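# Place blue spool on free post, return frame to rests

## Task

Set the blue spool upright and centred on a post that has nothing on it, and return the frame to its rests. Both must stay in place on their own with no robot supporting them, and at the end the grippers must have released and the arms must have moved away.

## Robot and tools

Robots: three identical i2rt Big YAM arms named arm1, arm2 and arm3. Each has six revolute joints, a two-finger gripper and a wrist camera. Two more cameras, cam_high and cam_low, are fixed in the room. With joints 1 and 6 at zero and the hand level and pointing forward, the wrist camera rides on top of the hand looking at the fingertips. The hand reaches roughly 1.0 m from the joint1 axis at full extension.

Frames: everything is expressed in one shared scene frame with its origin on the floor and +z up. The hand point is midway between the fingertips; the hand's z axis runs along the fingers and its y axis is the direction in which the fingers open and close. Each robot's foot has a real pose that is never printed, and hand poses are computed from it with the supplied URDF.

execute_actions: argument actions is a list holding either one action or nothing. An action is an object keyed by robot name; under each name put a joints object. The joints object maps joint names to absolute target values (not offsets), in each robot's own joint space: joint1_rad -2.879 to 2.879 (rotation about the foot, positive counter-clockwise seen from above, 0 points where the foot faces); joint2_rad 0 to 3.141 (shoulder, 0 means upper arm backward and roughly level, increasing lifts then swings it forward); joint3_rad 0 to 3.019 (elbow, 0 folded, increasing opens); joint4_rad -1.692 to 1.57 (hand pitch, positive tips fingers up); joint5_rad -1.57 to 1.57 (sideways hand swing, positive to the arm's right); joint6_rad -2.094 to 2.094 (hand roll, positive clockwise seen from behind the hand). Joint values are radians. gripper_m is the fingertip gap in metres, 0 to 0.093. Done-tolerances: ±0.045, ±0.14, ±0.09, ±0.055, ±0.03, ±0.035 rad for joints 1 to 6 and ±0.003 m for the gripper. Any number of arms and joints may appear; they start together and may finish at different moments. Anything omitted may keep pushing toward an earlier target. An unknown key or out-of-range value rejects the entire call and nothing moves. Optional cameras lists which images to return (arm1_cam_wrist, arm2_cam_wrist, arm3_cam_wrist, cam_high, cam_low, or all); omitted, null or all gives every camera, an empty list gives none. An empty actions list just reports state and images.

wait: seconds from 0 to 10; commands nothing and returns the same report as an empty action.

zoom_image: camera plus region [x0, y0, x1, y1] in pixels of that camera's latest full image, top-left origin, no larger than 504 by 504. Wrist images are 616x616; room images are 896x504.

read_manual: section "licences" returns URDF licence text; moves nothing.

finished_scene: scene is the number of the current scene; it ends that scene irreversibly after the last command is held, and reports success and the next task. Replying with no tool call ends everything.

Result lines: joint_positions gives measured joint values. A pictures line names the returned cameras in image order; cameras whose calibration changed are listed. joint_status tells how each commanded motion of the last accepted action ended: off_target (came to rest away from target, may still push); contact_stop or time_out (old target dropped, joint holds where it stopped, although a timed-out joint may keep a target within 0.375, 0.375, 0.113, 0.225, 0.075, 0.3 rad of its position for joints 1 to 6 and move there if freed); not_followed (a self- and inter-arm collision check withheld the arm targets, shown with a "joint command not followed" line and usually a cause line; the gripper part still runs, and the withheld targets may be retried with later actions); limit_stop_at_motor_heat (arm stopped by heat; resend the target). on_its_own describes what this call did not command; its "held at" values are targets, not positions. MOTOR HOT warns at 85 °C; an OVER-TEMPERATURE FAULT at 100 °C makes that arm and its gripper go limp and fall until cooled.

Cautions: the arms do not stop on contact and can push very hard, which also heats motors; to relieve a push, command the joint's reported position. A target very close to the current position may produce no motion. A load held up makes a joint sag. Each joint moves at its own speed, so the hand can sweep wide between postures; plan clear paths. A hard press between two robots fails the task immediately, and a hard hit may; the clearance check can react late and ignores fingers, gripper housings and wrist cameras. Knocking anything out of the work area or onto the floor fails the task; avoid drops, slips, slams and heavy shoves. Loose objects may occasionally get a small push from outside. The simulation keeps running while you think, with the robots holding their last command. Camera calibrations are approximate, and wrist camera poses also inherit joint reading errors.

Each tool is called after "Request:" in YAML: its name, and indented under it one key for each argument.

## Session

Request:
execute_actions:
  actions: []

Scene clock: 0.00 s.
arm1.joint_positions: joint1_rad=-0.255 joint2_rad=+0.619 joint3_rad=+1.357 joint4_rad=-1.234 joint5_rad=-0.270 joint6_rad=+0.199 gripper_m=+0.095
arm1.joint_status: not commanded
arm1.hand: x=+1.2085 y=+0.0275 z=+1.4021 quat_wxyz=(+0.091, +0.839, -0.141, -0.518) (m; scene frame)
arm2.joint_positions: joint1_rad=+0.124 joint2_rad=+0.574 joint3_rad=+1.383 joint4_rad=-1.421 joint5_rad=-0.030 joint6_rad=+0.268 gripper_m=+0.094
arm2.joint_status: not commanded
arm2.hand: x=-0.6015 y=+1.0840 z=+1.3572 quat_wxyz=(-0.435, -0.507, -0.731, +0.139) (m; scene frame)
arm3.joint_positions: joint1_rad=+0.405 joint2_rad=+0.607 joint3_rad=+1.329 joint4_rad=-1.398 joint5_rad=-0.196 joint6_rad=+0.115 gripper_m=+0.095
arm3.joint_status: not commanded
arm3.hand: x=-0.7367 y=-1.0362 z=+1.3118 quat_wxyz=(-0.245, +0.594, -0.669, -0.373) (m; scene frame)
pictures: arm1_cam_wrist, arm2_cam_wrist, arm3_cam_wrist, cam_high, cam_low
camera_calibration (this result's frames):
arm1_cam_wrist: T_world_to_cam=[[0.143938, 0.944549, -0.295141, 0.211704], [0.87581, -0.260438, -0.406361, -0.4787], [-0.460694, -0.199996, -0.864733, 1.89532], [0, 0, 0, 1]] pos_world=[1.26194, 0.0544191, 1.5069]
arm2_cam_wrist: T_world_to_cam=[[-0.854735, -0.45639, -0.247258, 0.317195], [-0.381375, 0.875311, -0.297296, -0.769457], [0.35211, -0.159811, -0.922214, 1.75567], [0, 0, 0, 1]] pos_world=[-0.640521, 1.09885, 1.46877]
arm3_cam_wrist: T_world_to_cam=[[0.978238, -0.0155493, -0.206901, 0.97612], [-0.0759044, -0.954883, -0.287117, -0.659626], [-0.193102, 0.296574, -0.935284, 1.51368], [0, 0, 0, 1]] pos_world=[-0.712653, -1.0636, 1.42829]
Images, in order (width x height): arm1_cam_wrist 616x616, arm2_cam_wrist 616x616, arm3_cam_wrist 616x616, cam_high 896x504, cam_low 896x504.

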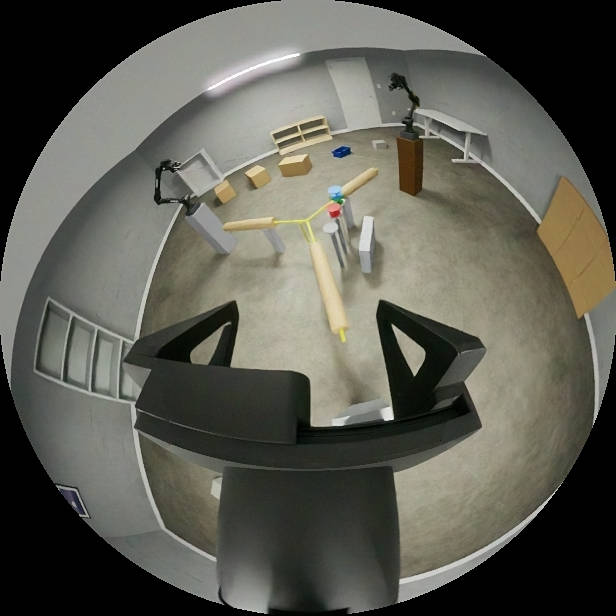

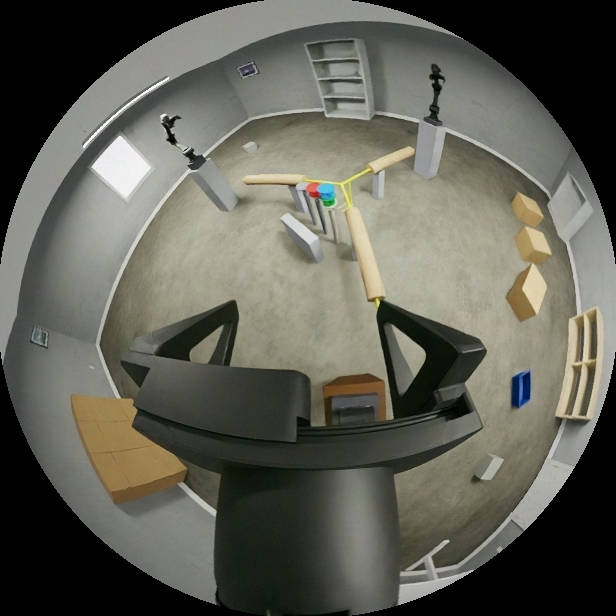

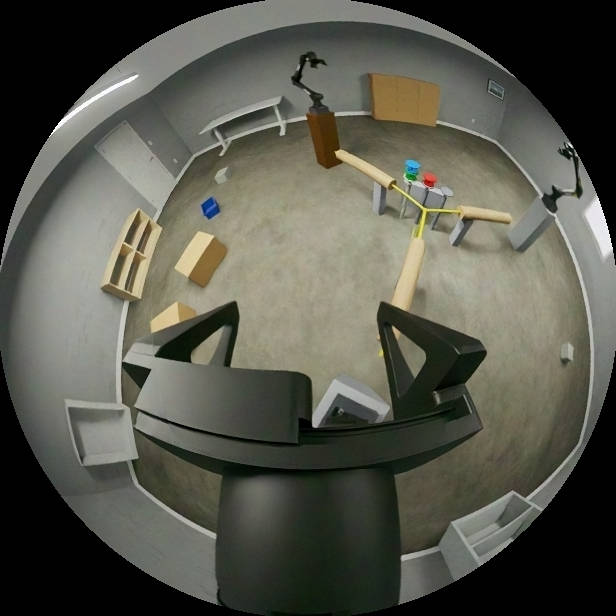

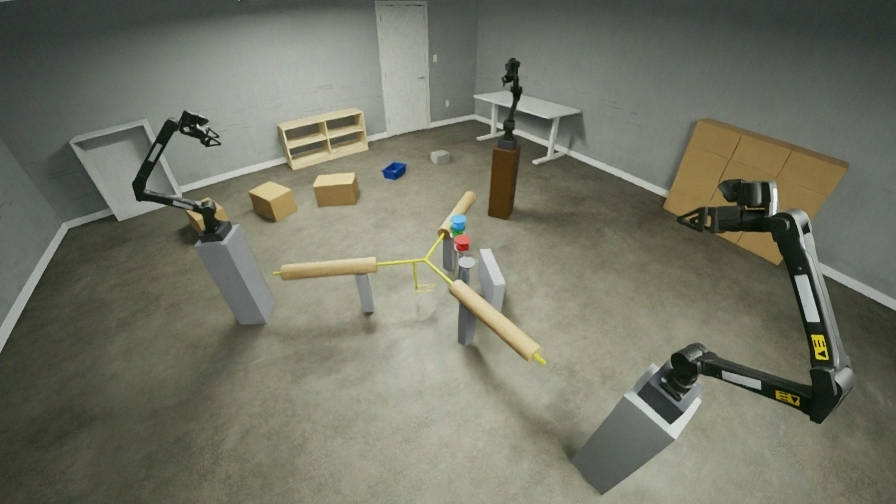

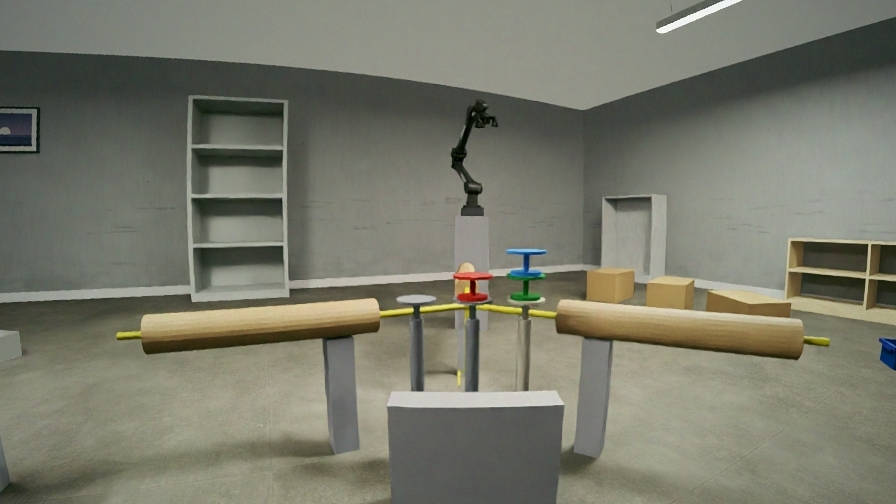

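Request:
zoom_image:
  camera: "cam_low"
  region: [380, 235, 570, 400]

Request:
zoom_image:
  camera: "cam_high"
  region: [395, 205, 495, 305]

Request:
zoom_image:
  camera: "cam_high"
  region: [260, 180, 560, 380]

Region (380, 235, 570, 400) of cam_low's 896x504 image, scaled by 2.653, with more detail than that image has; it fills the top 438 rows of this view, and the rest is white.

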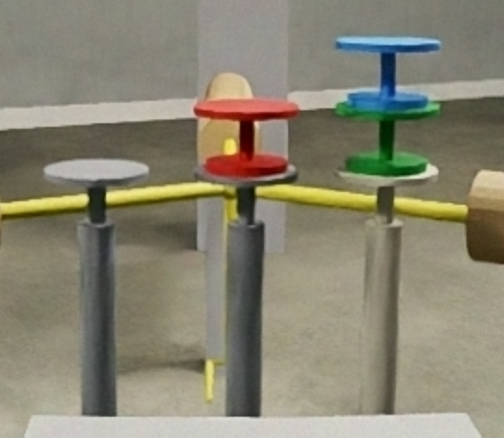

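Region (395, 205, 495, 305) of cam_high's 896x504 image, scaled by 5.040, with more detail than that image has.

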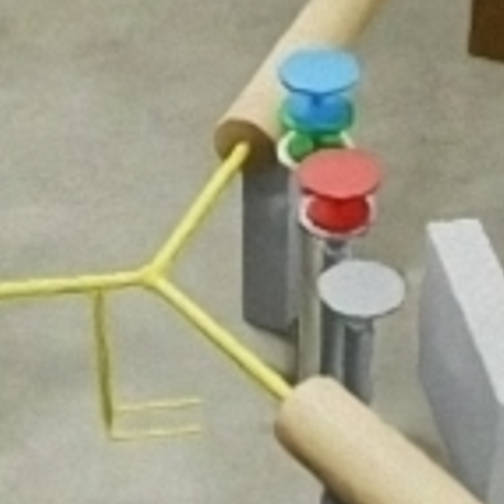

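Region (260, 180, 560, 380) of cam_high's 896x504 image, scaled by 1.680, with more detail than that image has.

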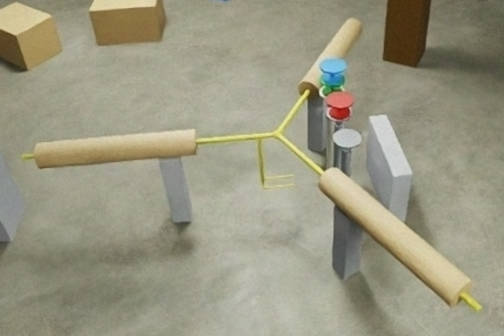

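Request:
execute_actions:
  actions:
    - {"arm1":{"joints":{"joint1_rad":0.09,"joint2_rad":2.575,"joint3_rad":1.345,"joint4_rad":-0.325,"joint5_rad":0,"joint6_rad":-0.01,"gripper_m":0.09}},"arm2":{"joints":{"joint1_rad":-0.326,"joint2_rad":2.49,"joint3_rad":1.245,"joint4_rad":-0.311,"joint5_rad":0,"joint6_rad":-0.43,"gripper_m":0.09}},"arm3":{"joints":{"joint1_rad":-0.108,"joint2_rad":2.418,"joint3_rad":0.675,"joint4_rad":0.153,"joint5_rad":0,"joint6_rad":-0.155,"gripper_m":0.09}}}
  cameras: ["arm1_cam_wrist","arm2_cam_wrist","arm3_cam_wrist"]

Scene clock: 21.67 s.
arm1.joint_positions: joint1_rad=+0.083 joint2_rad=+2.589 joint3_rad=+1.338 joint4_rad=-0.343 joint5_rad=-0.004 joint6_rad=+0.001 gripper_m=+0.090
arm1.joint_status: all done
arm1.hand: x=+0.9522 y=-0.0199 z=+0.5195 quat_wxyz=(+0.001, +1.000, +0.020, +0.005) (m; scene frame)
arm2.joint_positions: joint1_rad=-0.328 joint2_rad=+2.506 joint3_rad=+1.235 joint4_rad=-0.320 joint5_rad=-0.001 joint6_rad=-0.419 gripper_m=+0.090
arm2.joint_status: all done
arm2.hand: x=-0.6489 y=+0.7907 z=+0.5156 quat_wxyz=(+0.009, -0.474, -0.880, -0.013) (m; scene frame)
arm3.joint_positions: joint1_rad=-0.108 joint2_rad=+2.417 joint3_rad=+0.678 joint4_rad=+0.144 joint5_rad=-0.003 joint6_rad=-0.141 gripper_m=+0.090
arm3.joint_status: all done
arm3.hand: x=-0.5622 y=-1.0220 z=+0.5178 quat_wxyz=(+0.006, +0.522, -0.853, -0.002) (m; scene frame)
pictures: arm1_cam_wrist, arm2_cam_wrist, arm3_cam_wrist
camera_calibration (this result's frames):
arm1_cam_wrist: T_world_to_cam=[[-0.0425432, 0.999093, 0.00172285, 0.057279], [0.792936, 0.0327155, 0.608426, -1.06764], [0.607818, 0.0272505, -0.793608, -0.0452348], [0, 0, 0, 1]] pos_world=[0.876501, -0.021066, 0.613583]
arm2_cam_wrist: T_world_to_cam=[[-0.836248, -0.547574, -0.029176, -0.0935954], [-0.452124, 0.658417, 0.601723, -1.11888], [-0.310278, 0.516381, -0.798171, -0.0791392], [0, 0, 0, 1]] pos_world=[-0.608698, 0.726307, 0.607361]
arm3_cam_wrist: T_world_to_cam=[[0.890697, -0.454473, -0.0106309, 0.0419955], [-0.364746, -0.728414, 0.579977, -1.24071], [-0.271328, -0.512706, -0.814563, -0.132958], [0, 0, 0, 1]] pos_world=[-0.526024, -0.95283, 0.611725]
Images, in order (width x height): arm1_cam_wrist 616x616, arm2_cam_wrist 616x616, arm3_cam_wrist 616x616.

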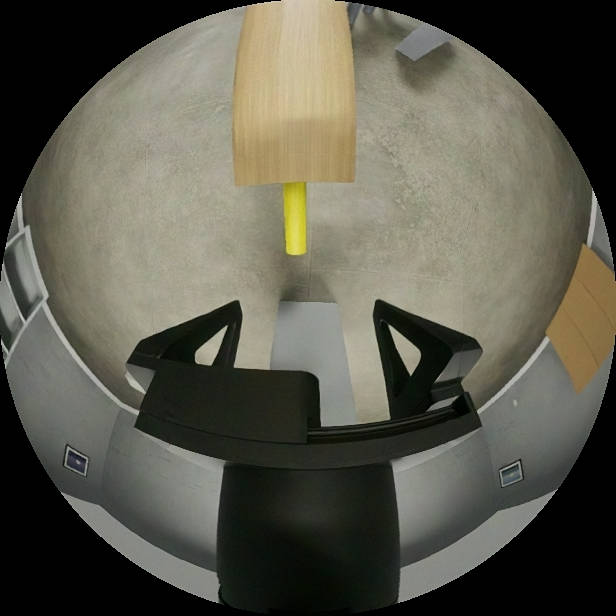

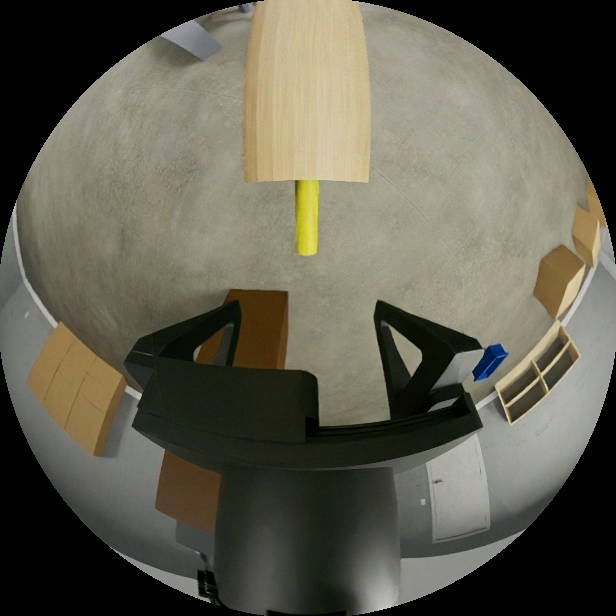

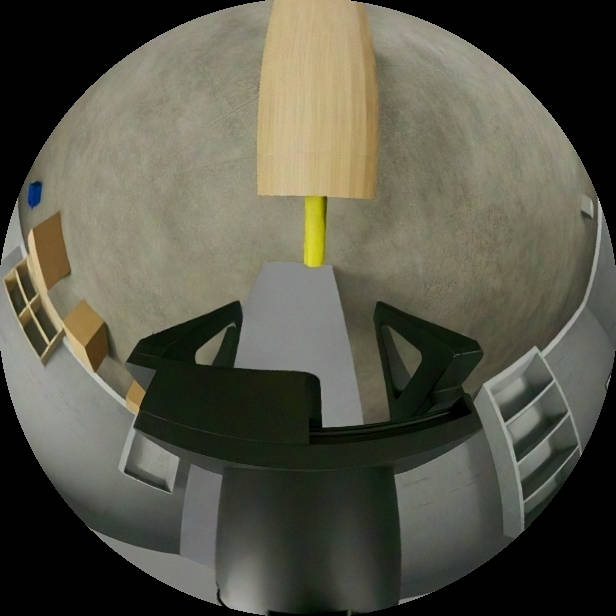

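Request:
execute_actions:
  actions: []

Scene clock: 28.10 s.
arm1.joint_positions: joint1_rad=+0.083 joint2_rad=+2.589 joint3_rad=+1.338 joint4_rad=-0.343 joint5_rad=-0.004 joint6_rad=+0.001 gripper_m=+0.090
arm1.joint_status: all done
arm1.hand: x=+0.9522 y=-0.0199 z=+0.5195 quat_wxyz=(+0.001, +1.000, +0.020, +0.005) (m; scene frame)
arm2.joint_positions: joint1_rad=-0.328 joint2_rad=+2.506 joint3_rad=+1.235 joint4_rad=-0.320 joint5_rad=-0.001 joint6_rad=-0.419 gripper_m=+0.090
arm2.joint_status: all done
arm2.hand: x=-0.6489 y=+0.7907 z=+0.5156 quat_wxyz=(+0.009, -0.474, -0.880, -0.013) (m; scene frame)
arm3.joint_positions: joint1_rad=-0.108 joint2_rad=+2.417 joint3_rad=+0.678 joint4_rad=+0.144 joint5_rad=-0.003 joint6_rad=-0.141 gripper_m=+0.090
arm3.joint_status: all done
arm3.hand: x=-0.5622 y=-1.0220 z=+0.5178 quat_wxyz=(+0.006, +0.522, -0.853, -0.002) (m; scene frame)
pictures: arm1_cam_wrist, arm2_cam_wrist, arm3_cam_wrist, cam_high, cam_low
camera_calibration (this result's frames):
arm1_cam_wrist: T_world_to_cam=[[-0.0425432, 0.999093, 0.00172285, 0.057279], [0.792936, 0.0327155, 0.608426, -1.06764], [0.607818, 0.0272505, -0.793608, -0.0452348], [0, 0, 0, 1]] pos_world=[0.876501, -0.021066, 0.613583]
arm2_cam_wrist: T_world_to_cam=[[-0.836248, -0.547574, -0.029176, -0.0935954], [-0.452124, 0.658417, 0.601723, -1.11888], [-0.310278, 0.516381, -0.798171, -0.0791392], [0, 0, 0, 1]] pos_world=[-0.608698, 0.726307, 0.607361]
arm3_cam_wrist: T_world_to_cam=[[0.890697, -0.454473, -0.0106309, 0.0419955], [-0.364746, -0.728414, 0.579977, -1.24071], [-0.271328, -0.512706, -0.814563, -0.132958], [0, 0, 0, 1]] pos_world=[-0.526024, -0.95283, 0.611725]
Images, in order (width x height): arm1_cam_wrist 616x616, arm2_cam_wrist 616x616, arm3_cam_wrist 616x616, cam_high 896x504, cam_low 896x504.

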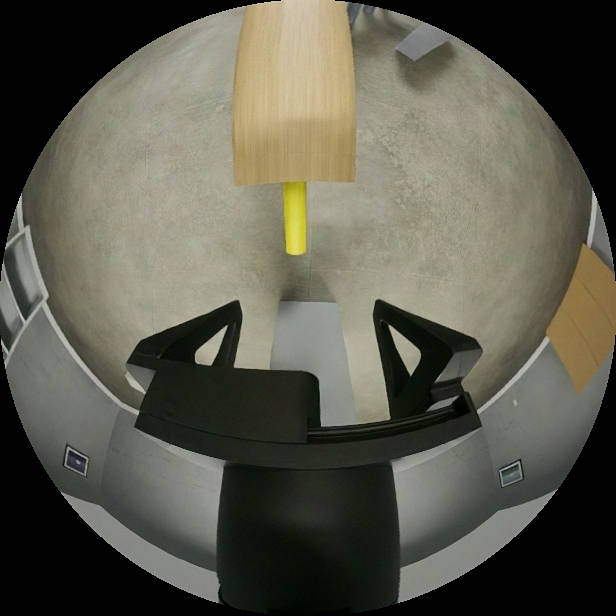

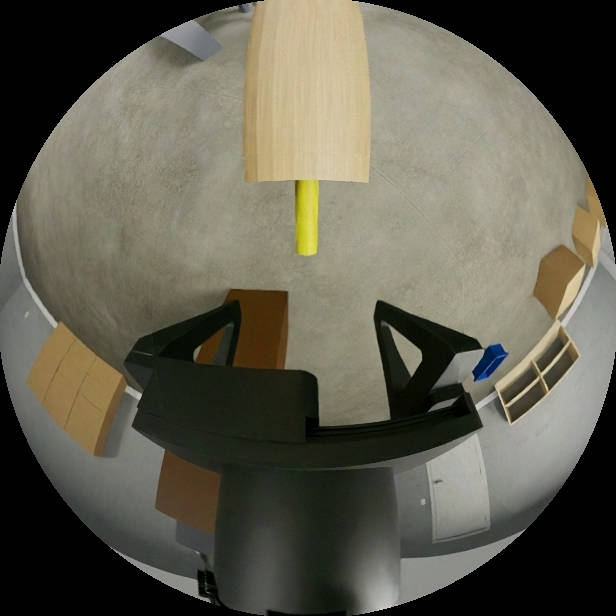

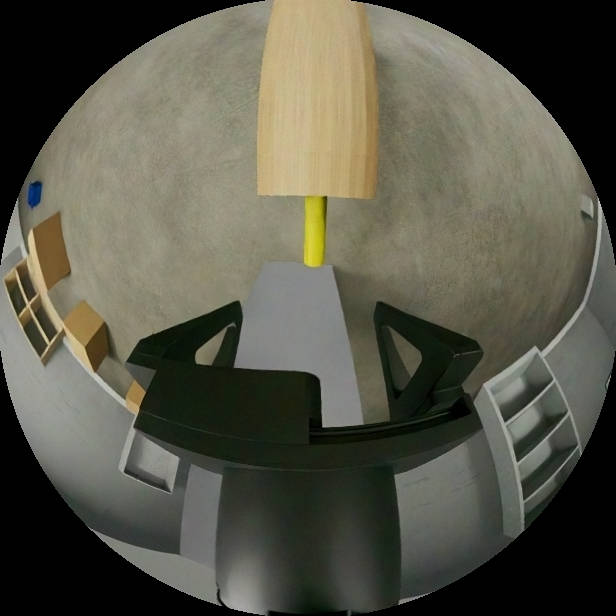

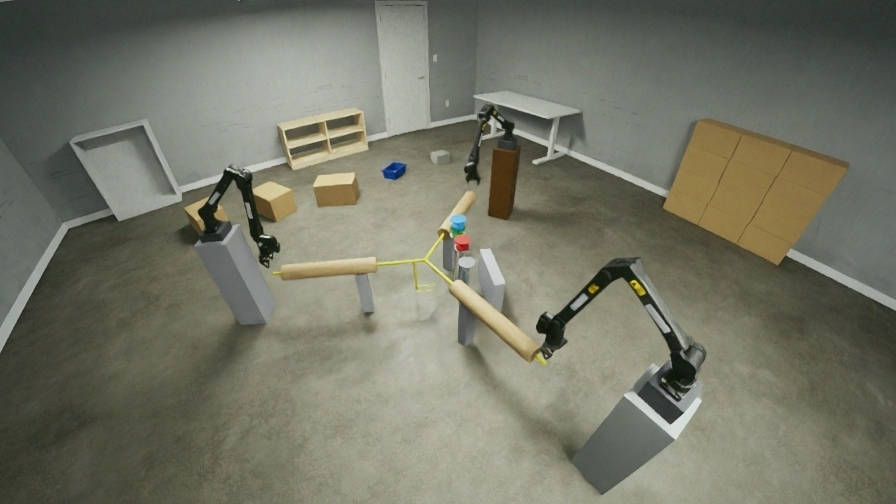

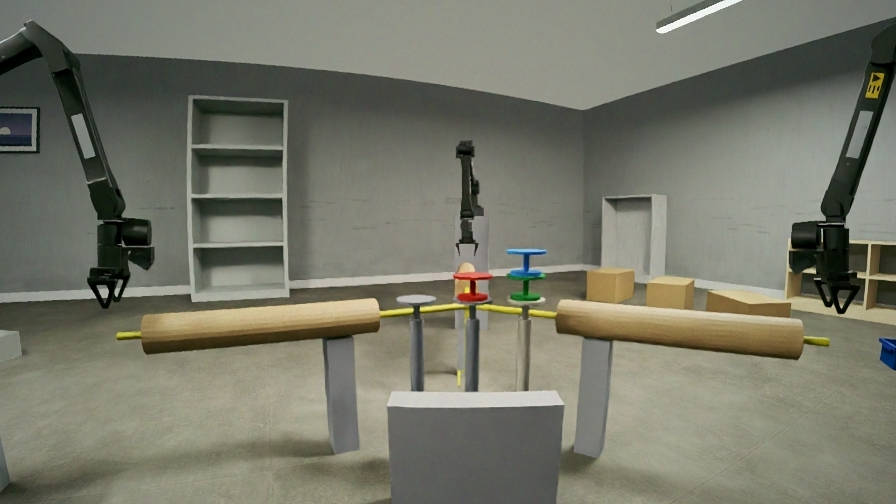

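Request:
execute_actions:
  actions:
    - {"arm1":{"joints":{"joint1_rad":0.115,"joint2_rad":2.868,"joint3_rad":1.66,"joint4_rad":-0.355,"joint6_rad":0.03}},"arm2":{"joints":{"joint1_rad":-0.295,"joint2_rad":2.772,"joint3_rad":1.522,"joint4_rad":-0.308,"joint6_rad":-0.388}},"arm3":{"joints":{"joint1_rad":-0.122,"joint2_rad":2.71,"joint3_rad":0.96,"joint4_rad":0.178,"joint6_rad":-0.155}}}

Scene clock: 35.87 s.
arm1.joint_positions: joint1_rad=+0.105 joint2_rad=+2.882 joint3_rad=+1.634 joint4_rad=-0.343 joint5_rad=-0.003 joint6_rad=+0.019 gripper_m=+0.090
arm1.joint_status: all done
arm1.hand: x=+0.9236 y=-0.0325 z=+0.4112 quat_wxyz=(+0.000, +1.000, +0.022, +0.003) (m; scene frame)
arm2.joint_positions: joint1_rad=-0.299 joint2_rad=+2.792 joint3_rad=+1.506 joint4_rad=-0.310 joint5_rad=-0.001 joint6_rad=-0.399 gripper_m=+0.090
arm2.joint_status: all done
arm2.hand: x=-0.6302 y=+0.7682 z=+0.4092 quat_wxyz=(+0.011, -0.470, -0.882, -0.015) (m; scene frame)
arm3.joint_positions: joint1_rad=-0.110 joint2_rad=+2.712 joint3_rad=+0.955 joint4_rad=+0.173 joint5_rad=-0.003 joint6_rad=-0.143 gripper_m=+0.090
arm3.joint_status: all done
arm3.hand: x=-0.5383 y=-0.9881 z=+0.4152 quat_wxyz=(+0.001, +0.521, -0.853, -0.004) (m; scene frame)
pictures: arm1_cam_wrist, arm2_cam_wrist, arm3_cam_wrist, cam_high, cam_low
camera_calibration (this result's frames):
arm1_cam_wrist: T_world_to_cam=[[-0.0475011, 0.998868, 0.00251884, 0.0730862], [0.795057, 0.0362822, 0.605448, -0.979294], [0.604671, 0.0307621, -0.795881, -0.109515], [0, 0, 0, 1]] pos_world=[0.848287, -0.0341037, 0.505567]
arm2_cam_wrist: T_world_to_cam=[[-0.831238, -0.555035, -0.031289, -0.0837091], [-0.457268, 0.650642, 0.606276, -1.03079], [-0.316147, 0.518267, -0.794638, -0.153178], [0, 0, 0, 1]] pos_world=[-0.589356, 0.703599, 0.500602]
arm3_cam_wrist: T_world_to_cam=[[0.890207, -0.455466, -0.00908899, 0.0330443], [-0.369292, -0.733176, 0.571031, -1.15124], [-0.266749, -0.50498, -0.820878, -0.179991], [0, 0, 0, 1]] pos_world=[-0.502574, -0.919906, 0.509946]
Images, in order (width x height): arm1_cam_wrist 616x616, arm2_cam_wrist 616x616, arm3_cam_wrist 616x616, cam_high 896x504, cam_low 896x504.

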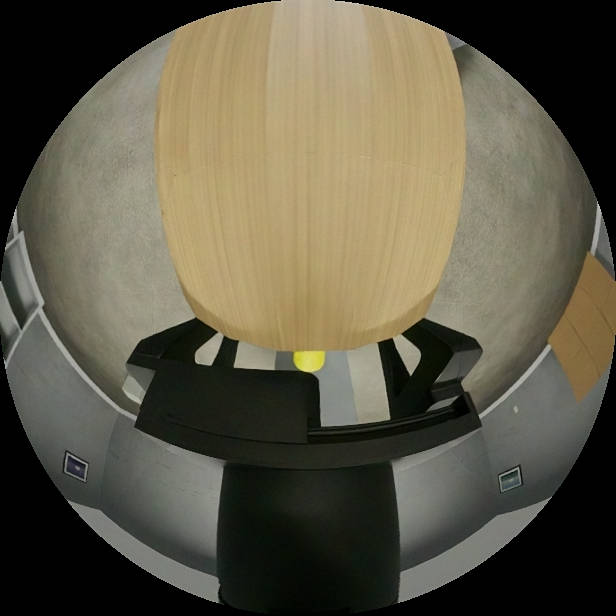

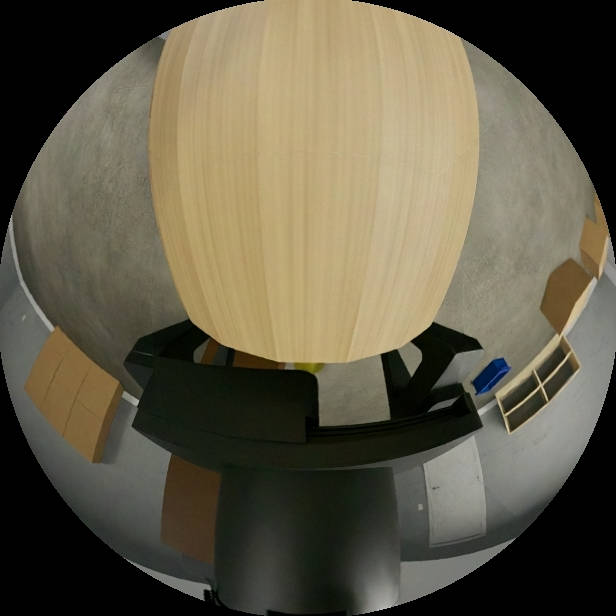

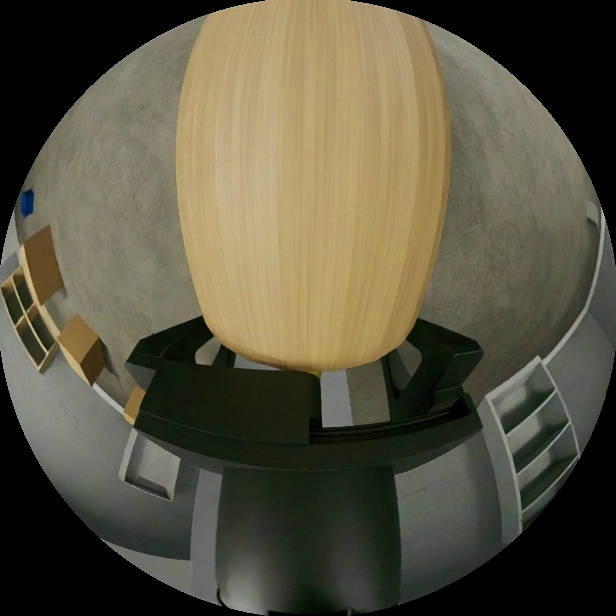

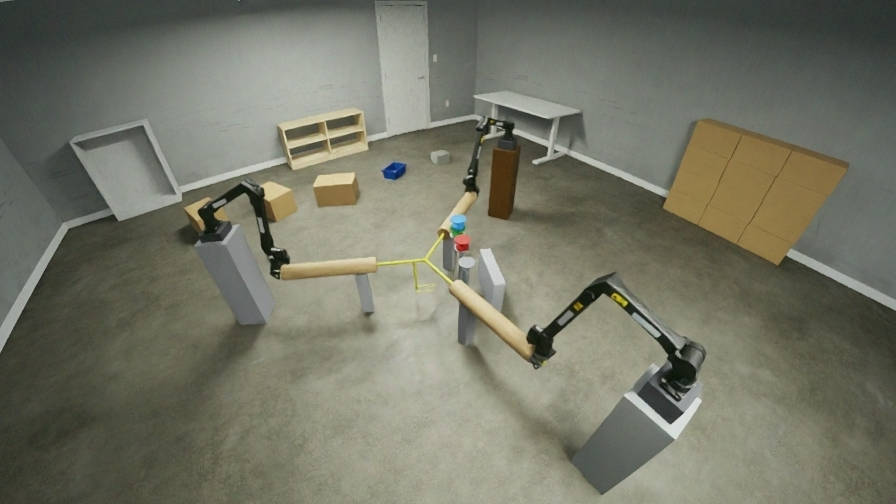

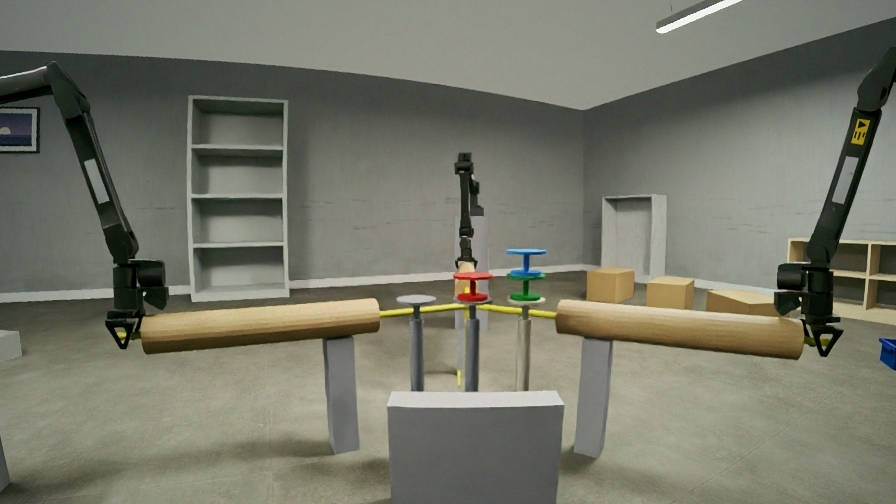

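Request:
zoom_image:
  camera: "cam_low"
  region: [740, 250, 880, 380]

Request:
zoom_image:
  camera: "cam_low"
  region: [70, 250, 210, 380]

Request:
zoom_image:
  camera: "cam_high"
  region: [245, 230, 325, 300]

Region (740, 250, 880, 380) of cam_low's 896x504 image, scaled by 3.600, with more detail than that image has; it fills the top 468 rows of this view, and the rest is white.

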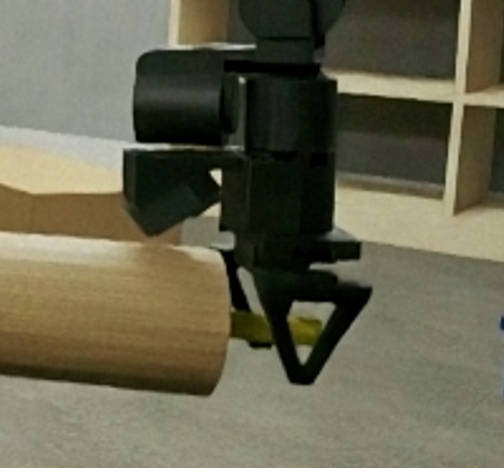

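Region (70, 250, 210, 380) of cam_low's 896x504 image, scaled by 3.600, with more detail than that image has; it fills the top 468 rows of this view, and the rest is white.

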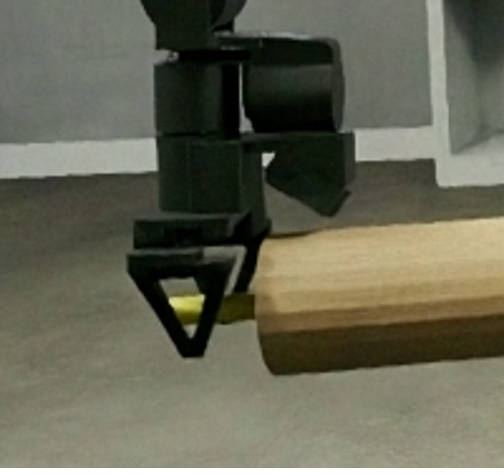

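Region (245, 230, 325, 300) of cam_high's 896x504 image, scaled by 6.300, with more detail than that image has; it fills the top 441 rows of this view, and the rest is white.

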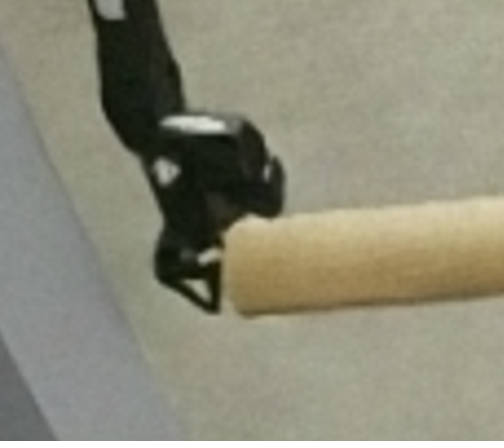

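Request:
execute_actions:
  actions:
    - {"arm1":{"joints":{"gripper_m":0.0}},"arm2":{"joints":{"gripper_m":0.0}},"arm3":{"joints":{"joint3_rad":0.932,"gripper_m":0.0}}}
  cameras: ["cam_high","cam_low","arm3_cam_wrist"]

Scene clock: 44.27 s.
arm1.joint_positions: joint1_rad=+0.105 joint2_rad=+2.882 joint3_rad=+1.634 joint4_rad=-0.343 joint5_rad=-0.003 joint6_rad=+0.021 gripper_m=+0.019
arm1.joint_status: gripper_m off_target (ended at +0.019, target +0.000)
arm1.hand: x=+0.9236 y=-0.0324 z=+0.4112 quat_wxyz=(+0.000, +1.000, +0.021, +0.003) (m; scene frame)
arm2.joint_positions: joint1_rad=-0.299 joint2_rad=+2.792 joint3_rad=+1.507 joint4_rad=-0.310 joint5_rad=+0.000 joint6_rad=-0.395 gripper_m=+0.018
arm2.joint_status: gripper_m off_target (ended at +0.018, target +0.000)
arm2.hand: x=-0.6304 y=+0.7677 z=+0.4093 quat_wxyz=(+0.012, -0.472, -0.881, -0.014) (m; scene frame)
arm3.joint_positions: joint1_rad=-0.111 joint2_rad=+2.712 joint3_rad=+0.942 joint4_rad=+0.174 joint5_rad=-0.001 joint6_rad=-0.142 gripper_m=+0.019
arm3.joint_status: gripper_m off_target (ended at +0.019, target +0.000); the others done
arm3.hand: x=-0.5422 y=-0.9950 z=+0.4161 quat_wxyz=(+0.006, +0.520, -0.854, -0.001) (m; scene frame)
pictures: arm3_cam_wrist, cam_high, cam_low
camera_calibration (this result's frames):
arm3_cam_wrist: T_world_to_cam=[[0.889326, -0.457186, -0.00897282, 0.0311432], [-0.36743, -0.726137, 0.581138, -1.15444], [-0.272203, -0.513524, -0.813756, -0.198209], [0, 0, 0, 1]] pos_world=[-0.505823, -0.925825, 0.509872]
Images, in order (width x height): arm3_cam_wrist 616x616, cam_high 896x504, cam_low 896x504.

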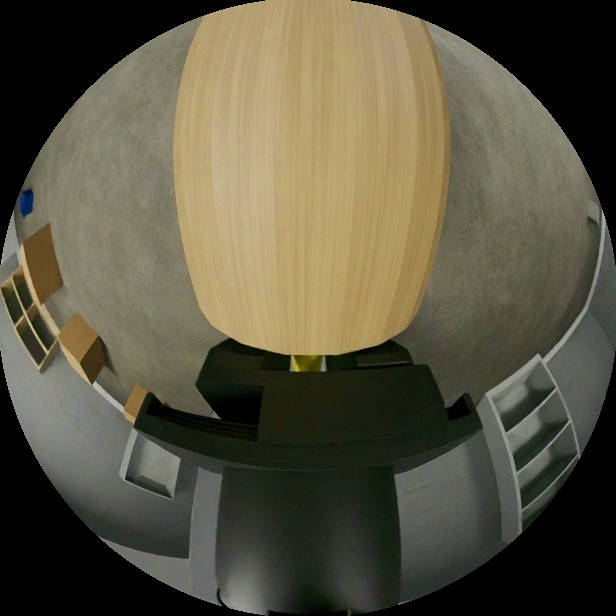

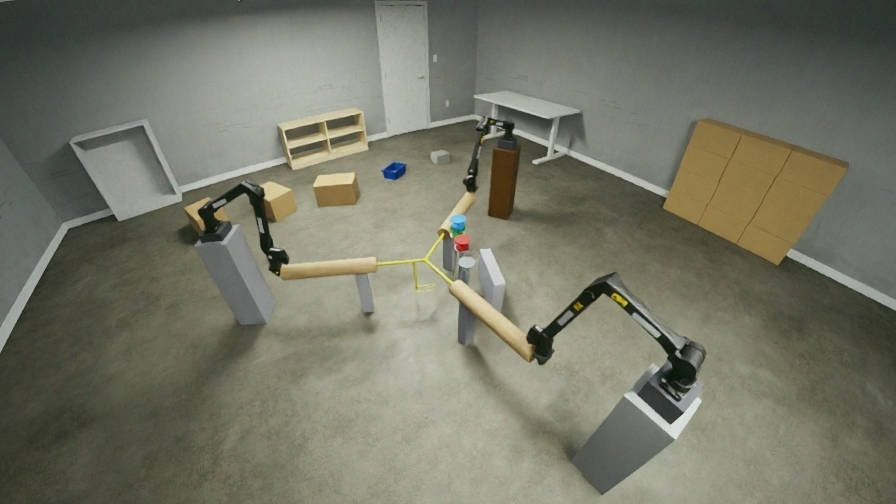

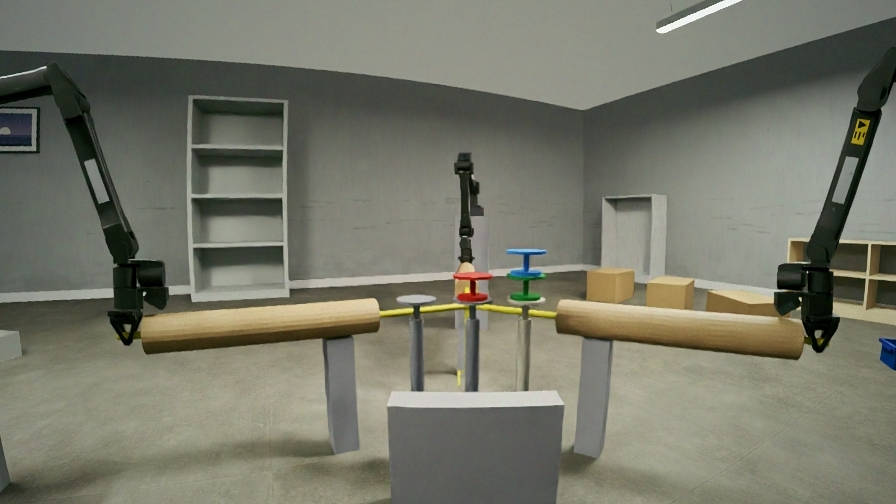

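Request:
execute_actions:
  actions:
    - {"arm1":{"joints":{"joint2_rad":2.686,"joint3_rad":1.524,"joint4_rad":-0.382}},"arm2":{"joints":{"joint2_rad":2.61,"joint3_rad":1.406,"joint4_rad":-0.358}},"arm3":{"joints":{"joint2_rad":2.507,"joint3_rad":0.836,"joint4_rad":0.099}}}
  cameras: ["cam_low"]

Scene clock: 60.63 s.
arm1.joint_positions: joint1_rad=+0.106 joint2_rad=+2.738 joint3_rad=+1.518 joint4_rad=-0.373 joint5_rad=+0.000 joint6_rad=+0.023 gripper_m=+0.019
arm1.joint_status: all done
arm1.hand: x=+0.9238 y=-0.0322 z=+0.4692 quat_wxyz=(-0.002, +1.000, +0.021, +0.005) (m; scene frame)
arm2.joint_positions: joint1_rad=-0.296 joint2_rad=+2.641 joint3_rad=+1.398 joint4_rad=-0.357 joint5_rad=+0.003 joint6_rad=-0.390 gripper_m=+0.018
arm2.joint_status: all done
arm2.hand: x=-0.6296 y=+0.7673 z=+0.4701 quat_wxyz=(+0.014, -0.473, -0.881, -0.016) (m; scene frame)
arm3.joint_positions: joint1_rad=-0.114 joint2_rad=+2.532 joint3_rad=+0.831 joint4_rad=+0.100 joint5_rad=-0.001 joint6_rad=-0.142 gripper_m=+0.019
arm3.joint_status: all done
arm3.hand: x=-0.5409 y=-0.9951 z=+0.4770 quat_wxyz=(+0.009, +0.519, -0.854, +0.000) (m; scene frame)
pictures: cam_low
Images, in order (width x height): cam_low 896x504.

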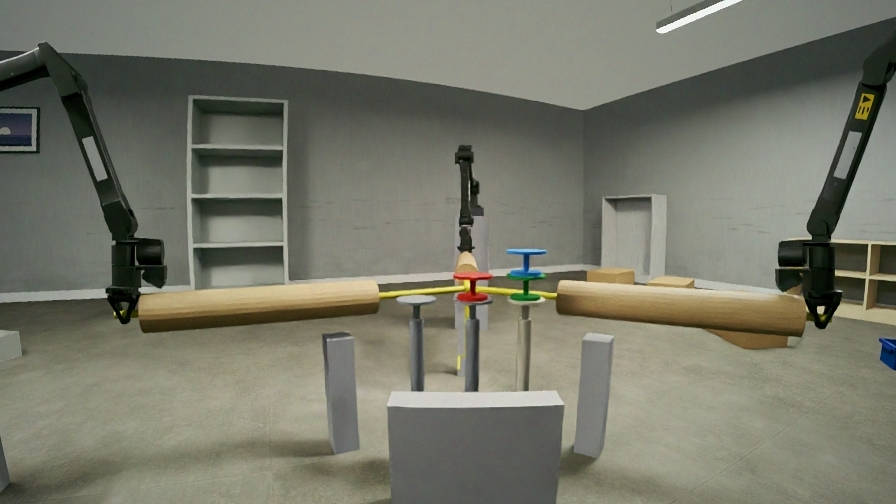

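Request:
execute_actions:
  actions:
    - {"arm1":{"joints":{"joint1_rad":0.08,"joint2_rad":2.532,"joint3_rad":1.471,"joint4_rad":-0.48,"joint6_rad":-0.005}},"arm2":{"joints":{"joint1_rad":-0.338,"joint2_rad":2.429,"joint3_rad":1.263,"joint4_rad":-0.392,"joint6_rad":-0.436}},"arm3":{"joints":{"joint1_rad":-0.04,"joint2_rad":2.287,"joint3_rad":0.722,"joint4_rad":-0.002,"joint6_rad":-0.072}}}
  cameras: ["cam_low"]

Scene clock: 67.93 s.
arm1.joint_positions: joint1_rad=+0.088 joint2_rad=+2.578 joint3_rad=+1.467 joint4_rad=-0.472 joint5_rad=+0.000 joint6_rad=+0.004 gripper_m=+0.019
arm1.joint_status: all done
arm1.hand: x=+0.9016 y=-0.0241 z=+0.5448 quat_wxyz=(-0.001, +1.000, +0.021, -0.001) (m; scene frame)
arm2.joint_positions: joint1_rad=-0.340 joint2_rad=+2.457 joint3_rad=+1.255 joint4_rad=-0.392 joint5_rad=-0.001 joint6_rad=-0.436 gripper_m=+0.018
arm2.joint_status: all done
arm2.hand: x=-0.6524 y=+0.7748 z=+0.5404 quat_wxyz=(+0.010, -0.472, -0.881, -0.014) (m; scene frame)
arm3.joint_positions: joint1_rad=-0.041 joint2_rad=+2.311 joint3_rad=+0.713 joint4_rad=-0.003 joint5_rad=+0.000 joint6_rad=-0.072 gripper_m=+0.019
arm3.joint_status: all done
arm3.hand: x=-0.5625 y=-0.9879 z=+0.5466 quat_wxyz=(+0.008, +0.520, -0.854, +0.001) (m; scene frame)
pictures: cam_low
Images, in order (width x height): cam_low 896x504.

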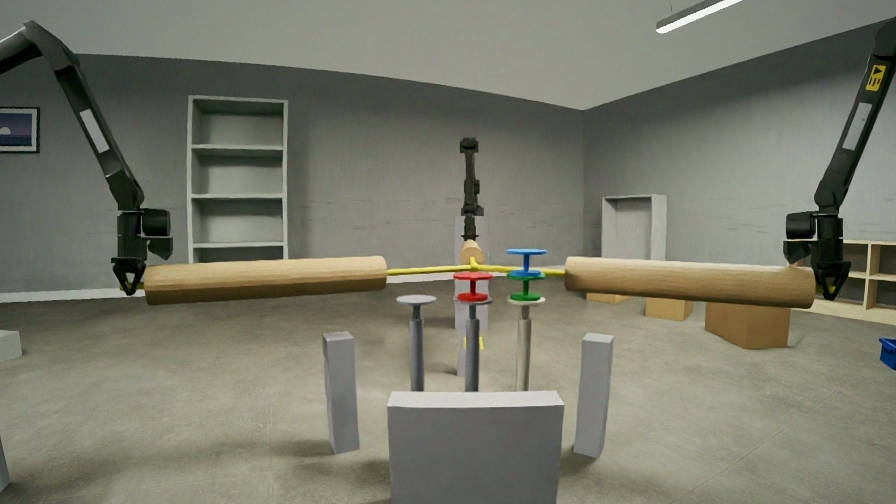

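Request:
execute_actions:
  actions:
    - {"arm1":{"joints":{"joint1_rad":0.055,"joint2_rad":2.415,"joint3_rad":1.512,"joint4_rad":-0.623,"joint6_rad":-0.03}},"arm2":{"joints":{"joint1_rad":-0.386,"joint2_rad":2.243,"joint3_rad":1.142,"joint4_rad":-0.459,"joint6_rad":-0.483}},"arm3":{"joints":{"joint1_rad":0.049,"joint2_rad":2.048,"joint3_rad":0.651,"joint4_rad":-0.169,"joint6_rad":0.018}}}
  cameras: ["cam_low"]

Scene clock: 75.40 s.
arm1.joint_positions: joint1_rad=+0.061 joint2_rad=+2.455 joint3_rad=+1.479 joint4_rad=-0.608 joint5_rad=+0.000 joint6_rad=-0.022 gripper_m=+0.019
arm1.joint_status: all done
arm1.hand: x=+0.8785 y=-0.0101 z=+0.6135 quat_wxyz=(-0.001, +1.000, +0.021, +0.000) (m; scene frame)
arm2.joint_positions: joint1_rad=-0.386 joint2_rad=+2.268 joint3_rad=+1.133 joint4_rad=-0.459 joint5_rad=+0.000 joint6_rad=-0.480 gripper_m=+0.018
arm2.joint_status: all done
arm2.hand: x=-0.6763 y=+0.7884 z=+0.6105 quat_wxyz=(+0.011, -0.473, -0.881, -0.014) (m; scene frame)
arm3.joint_positions: joint1_rad=+0.047 joint2_rad=+2.071 joint3_rad=+0.641 joint4_rad=-0.168 joint5_rad=+0.000 joint6_rad=+0.017 gripper_m=+0.019
arm3.joint_status: all done
arm3.hand: x=-0.5862 y=-0.9750 z=+0.6164 quat_wxyz=(+0.006, +0.520, -0.854, +0.001) (m; scene frame)
pictures: cam_low
Images, in order (width x height): cam_low 896x504.

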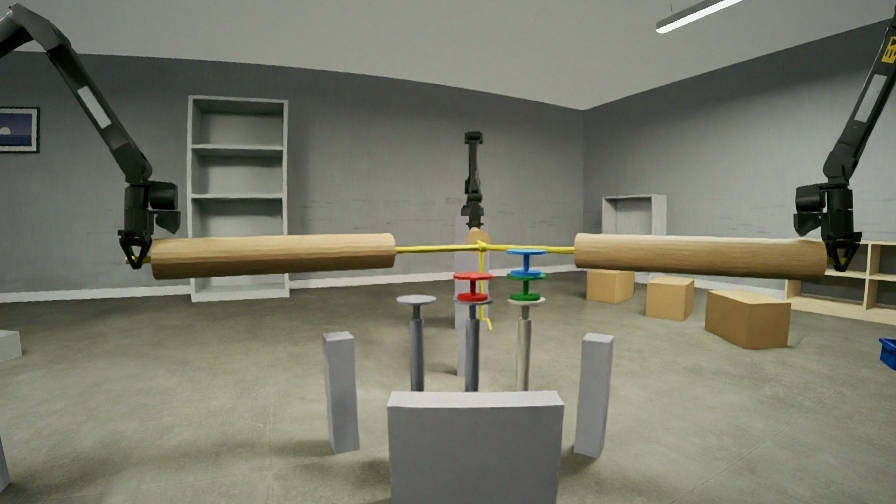

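Request:
execute_actions:
  actions:
    - {"arm1":{"joints":{"joint1_rad":-0.033,"joint2_rad":2.28,"joint3_rad":1.525,"joint4_rad":-0.774,"joint6_rad":-0.118}},"arm2":{"joints":{"joint1_rad":-0.404,"joint2_rad":1.983,"joint3_rad":0.94,"joint4_rad":-0.52,"joint6_rad":-0.501}},"arm3":{"joints":{"joint1_rad":0.145,"joint2_rad":1.833,"joint3_rad":0.765,"joint4_rad":-0.482,"joint6_rad":0.113}}}
  cameras: ["cam_low"]

Scene clock: 83.33 s.
arm1.joint_positions: joint1_rad=-0.036 joint2_rad=+2.317 joint3_rad=+1.486 joint4_rad=-0.758 joint5_rad=-0.001 joint6_rad=-0.121 gripper_m=+0.019
arm1.joint_status: all done
arm1.hand: x=+0.8679 y=+0.0456 z=+0.6926 quat_wxyz=(+0.000, +1.000, +0.022, +0.003) (m; scene frame)
arm2.joint_positions: joint1_rad=-0.404 joint2_rad=+2.007 joint3_rad=+0.926 joint4_rad=-0.521 joint5_rad=+0.000 joint6_rad=-0.498 gripper_m=+0.018
arm2.joint_status: all done
arm2.hand: x=-0.6897 y=+0.8436 z=+0.6886 quat_wxyz=(+0.013, -0.473, -0.881, -0.018) (m; scene frame)
arm3.joint_positions: joint1_rad=+0.142 joint2_rad=+1.846 joint3_rad=+0.735 joint4_rad=-0.468 joint5_rad=-0.003 joint6_rad=+0.112 gripper_m=+0.019
arm3.joint_status: all done
arm3.hand: x=-0.5968 y=-0.9201 z=+0.6993 quat_wxyz=(-0.001, +0.520, -0.854, -0.004) (m; scene frame)
pictures: cam_low
Images, in order (width x height): cam_low 896x504.

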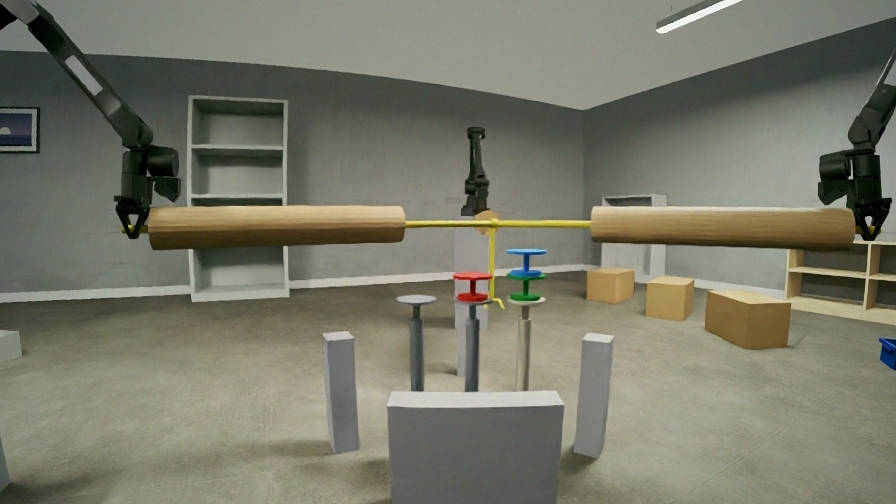

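Request:
execute_actions:
  actions:
    - {"arm1":{"joints":{"joint1_rad":-0.112,"joint2_rad":2.182,"joint3_rad":1.623,"joint4_rad":-0.971,"joint6_rad":-0.197}},"arm2":{"joints":{"joint1_rad":-0.44,"joint2_rad":1.681,"joint3_rad":0.796,"joint4_rad":-0.678,"joint6_rad":-0.538}},"arm3":{"joints":{"joint1_rad":0.24,"joint2_rad":1.706,"joint3_rad":0.932,"joint4_rad":-0.791,"joint6_rad":0.209}}}
  cameras: ["cam_low"]

Scene clock: 91.60 s.
arm1.joint_positions: joint1_rad=-0.111 joint2_rad=+2.215 joint3_rad=+1.571 joint4_rad=-0.942 joint5_rad=-0.001 joint6_rad=-0.193 gripper_m=+0.019
arm1.joint_status: all done
arm1.hand: x=+0.8505 y=+0.0924 z=+0.7758 quat_wxyz=(+0.001, +1.000, +0.020, +0.001) (m; scene frame)
arm2.joint_positions: joint1_rad=-0.436 joint2_rad=+1.704 joint3_rad=+0.780 joint4_rad=-0.680 joint5_rad=+0.001 joint6_rad=-0.527 gripper_m=+0.018
arm2.joint_status: all done
arm2.hand: x=-0.7058 y=+0.8957 z=+0.7731 quat_wxyz=(+0.013, -0.474, -0.880, -0.019) (m; scene frame)
arm3.joint_positions: joint1_rad=+0.239 joint2_rad=+1.724 joint3_rad=+0.899 joint4_rad=-0.764 joint5_rad=-0.002 joint6_rad=+0.211 gripper_m=+0.019
arm3.joint_status: all done
arm3.hand: x=-0.6184 y=-0.8682 z=+0.7798 quat_wxyz=(+0.002, +0.519, -0.855, +0.000) (m; scene frame)
pictures: cam_low
Images, in order (width x height): cam_low 896x504.

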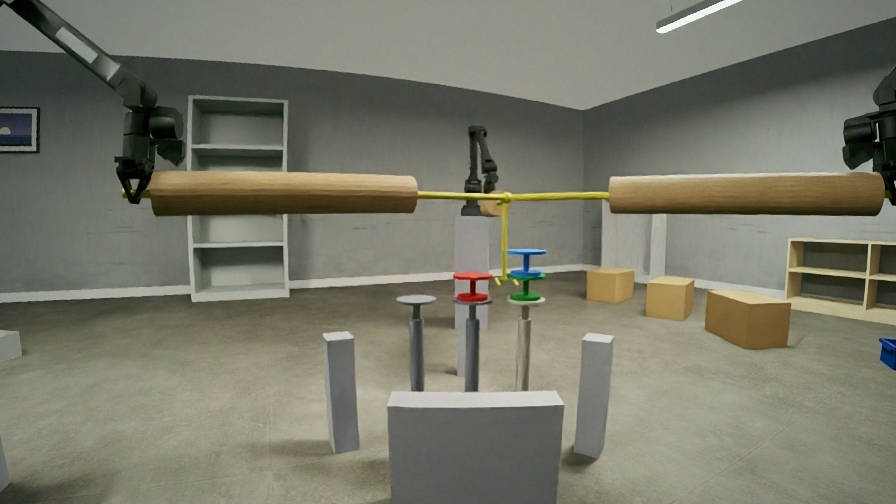

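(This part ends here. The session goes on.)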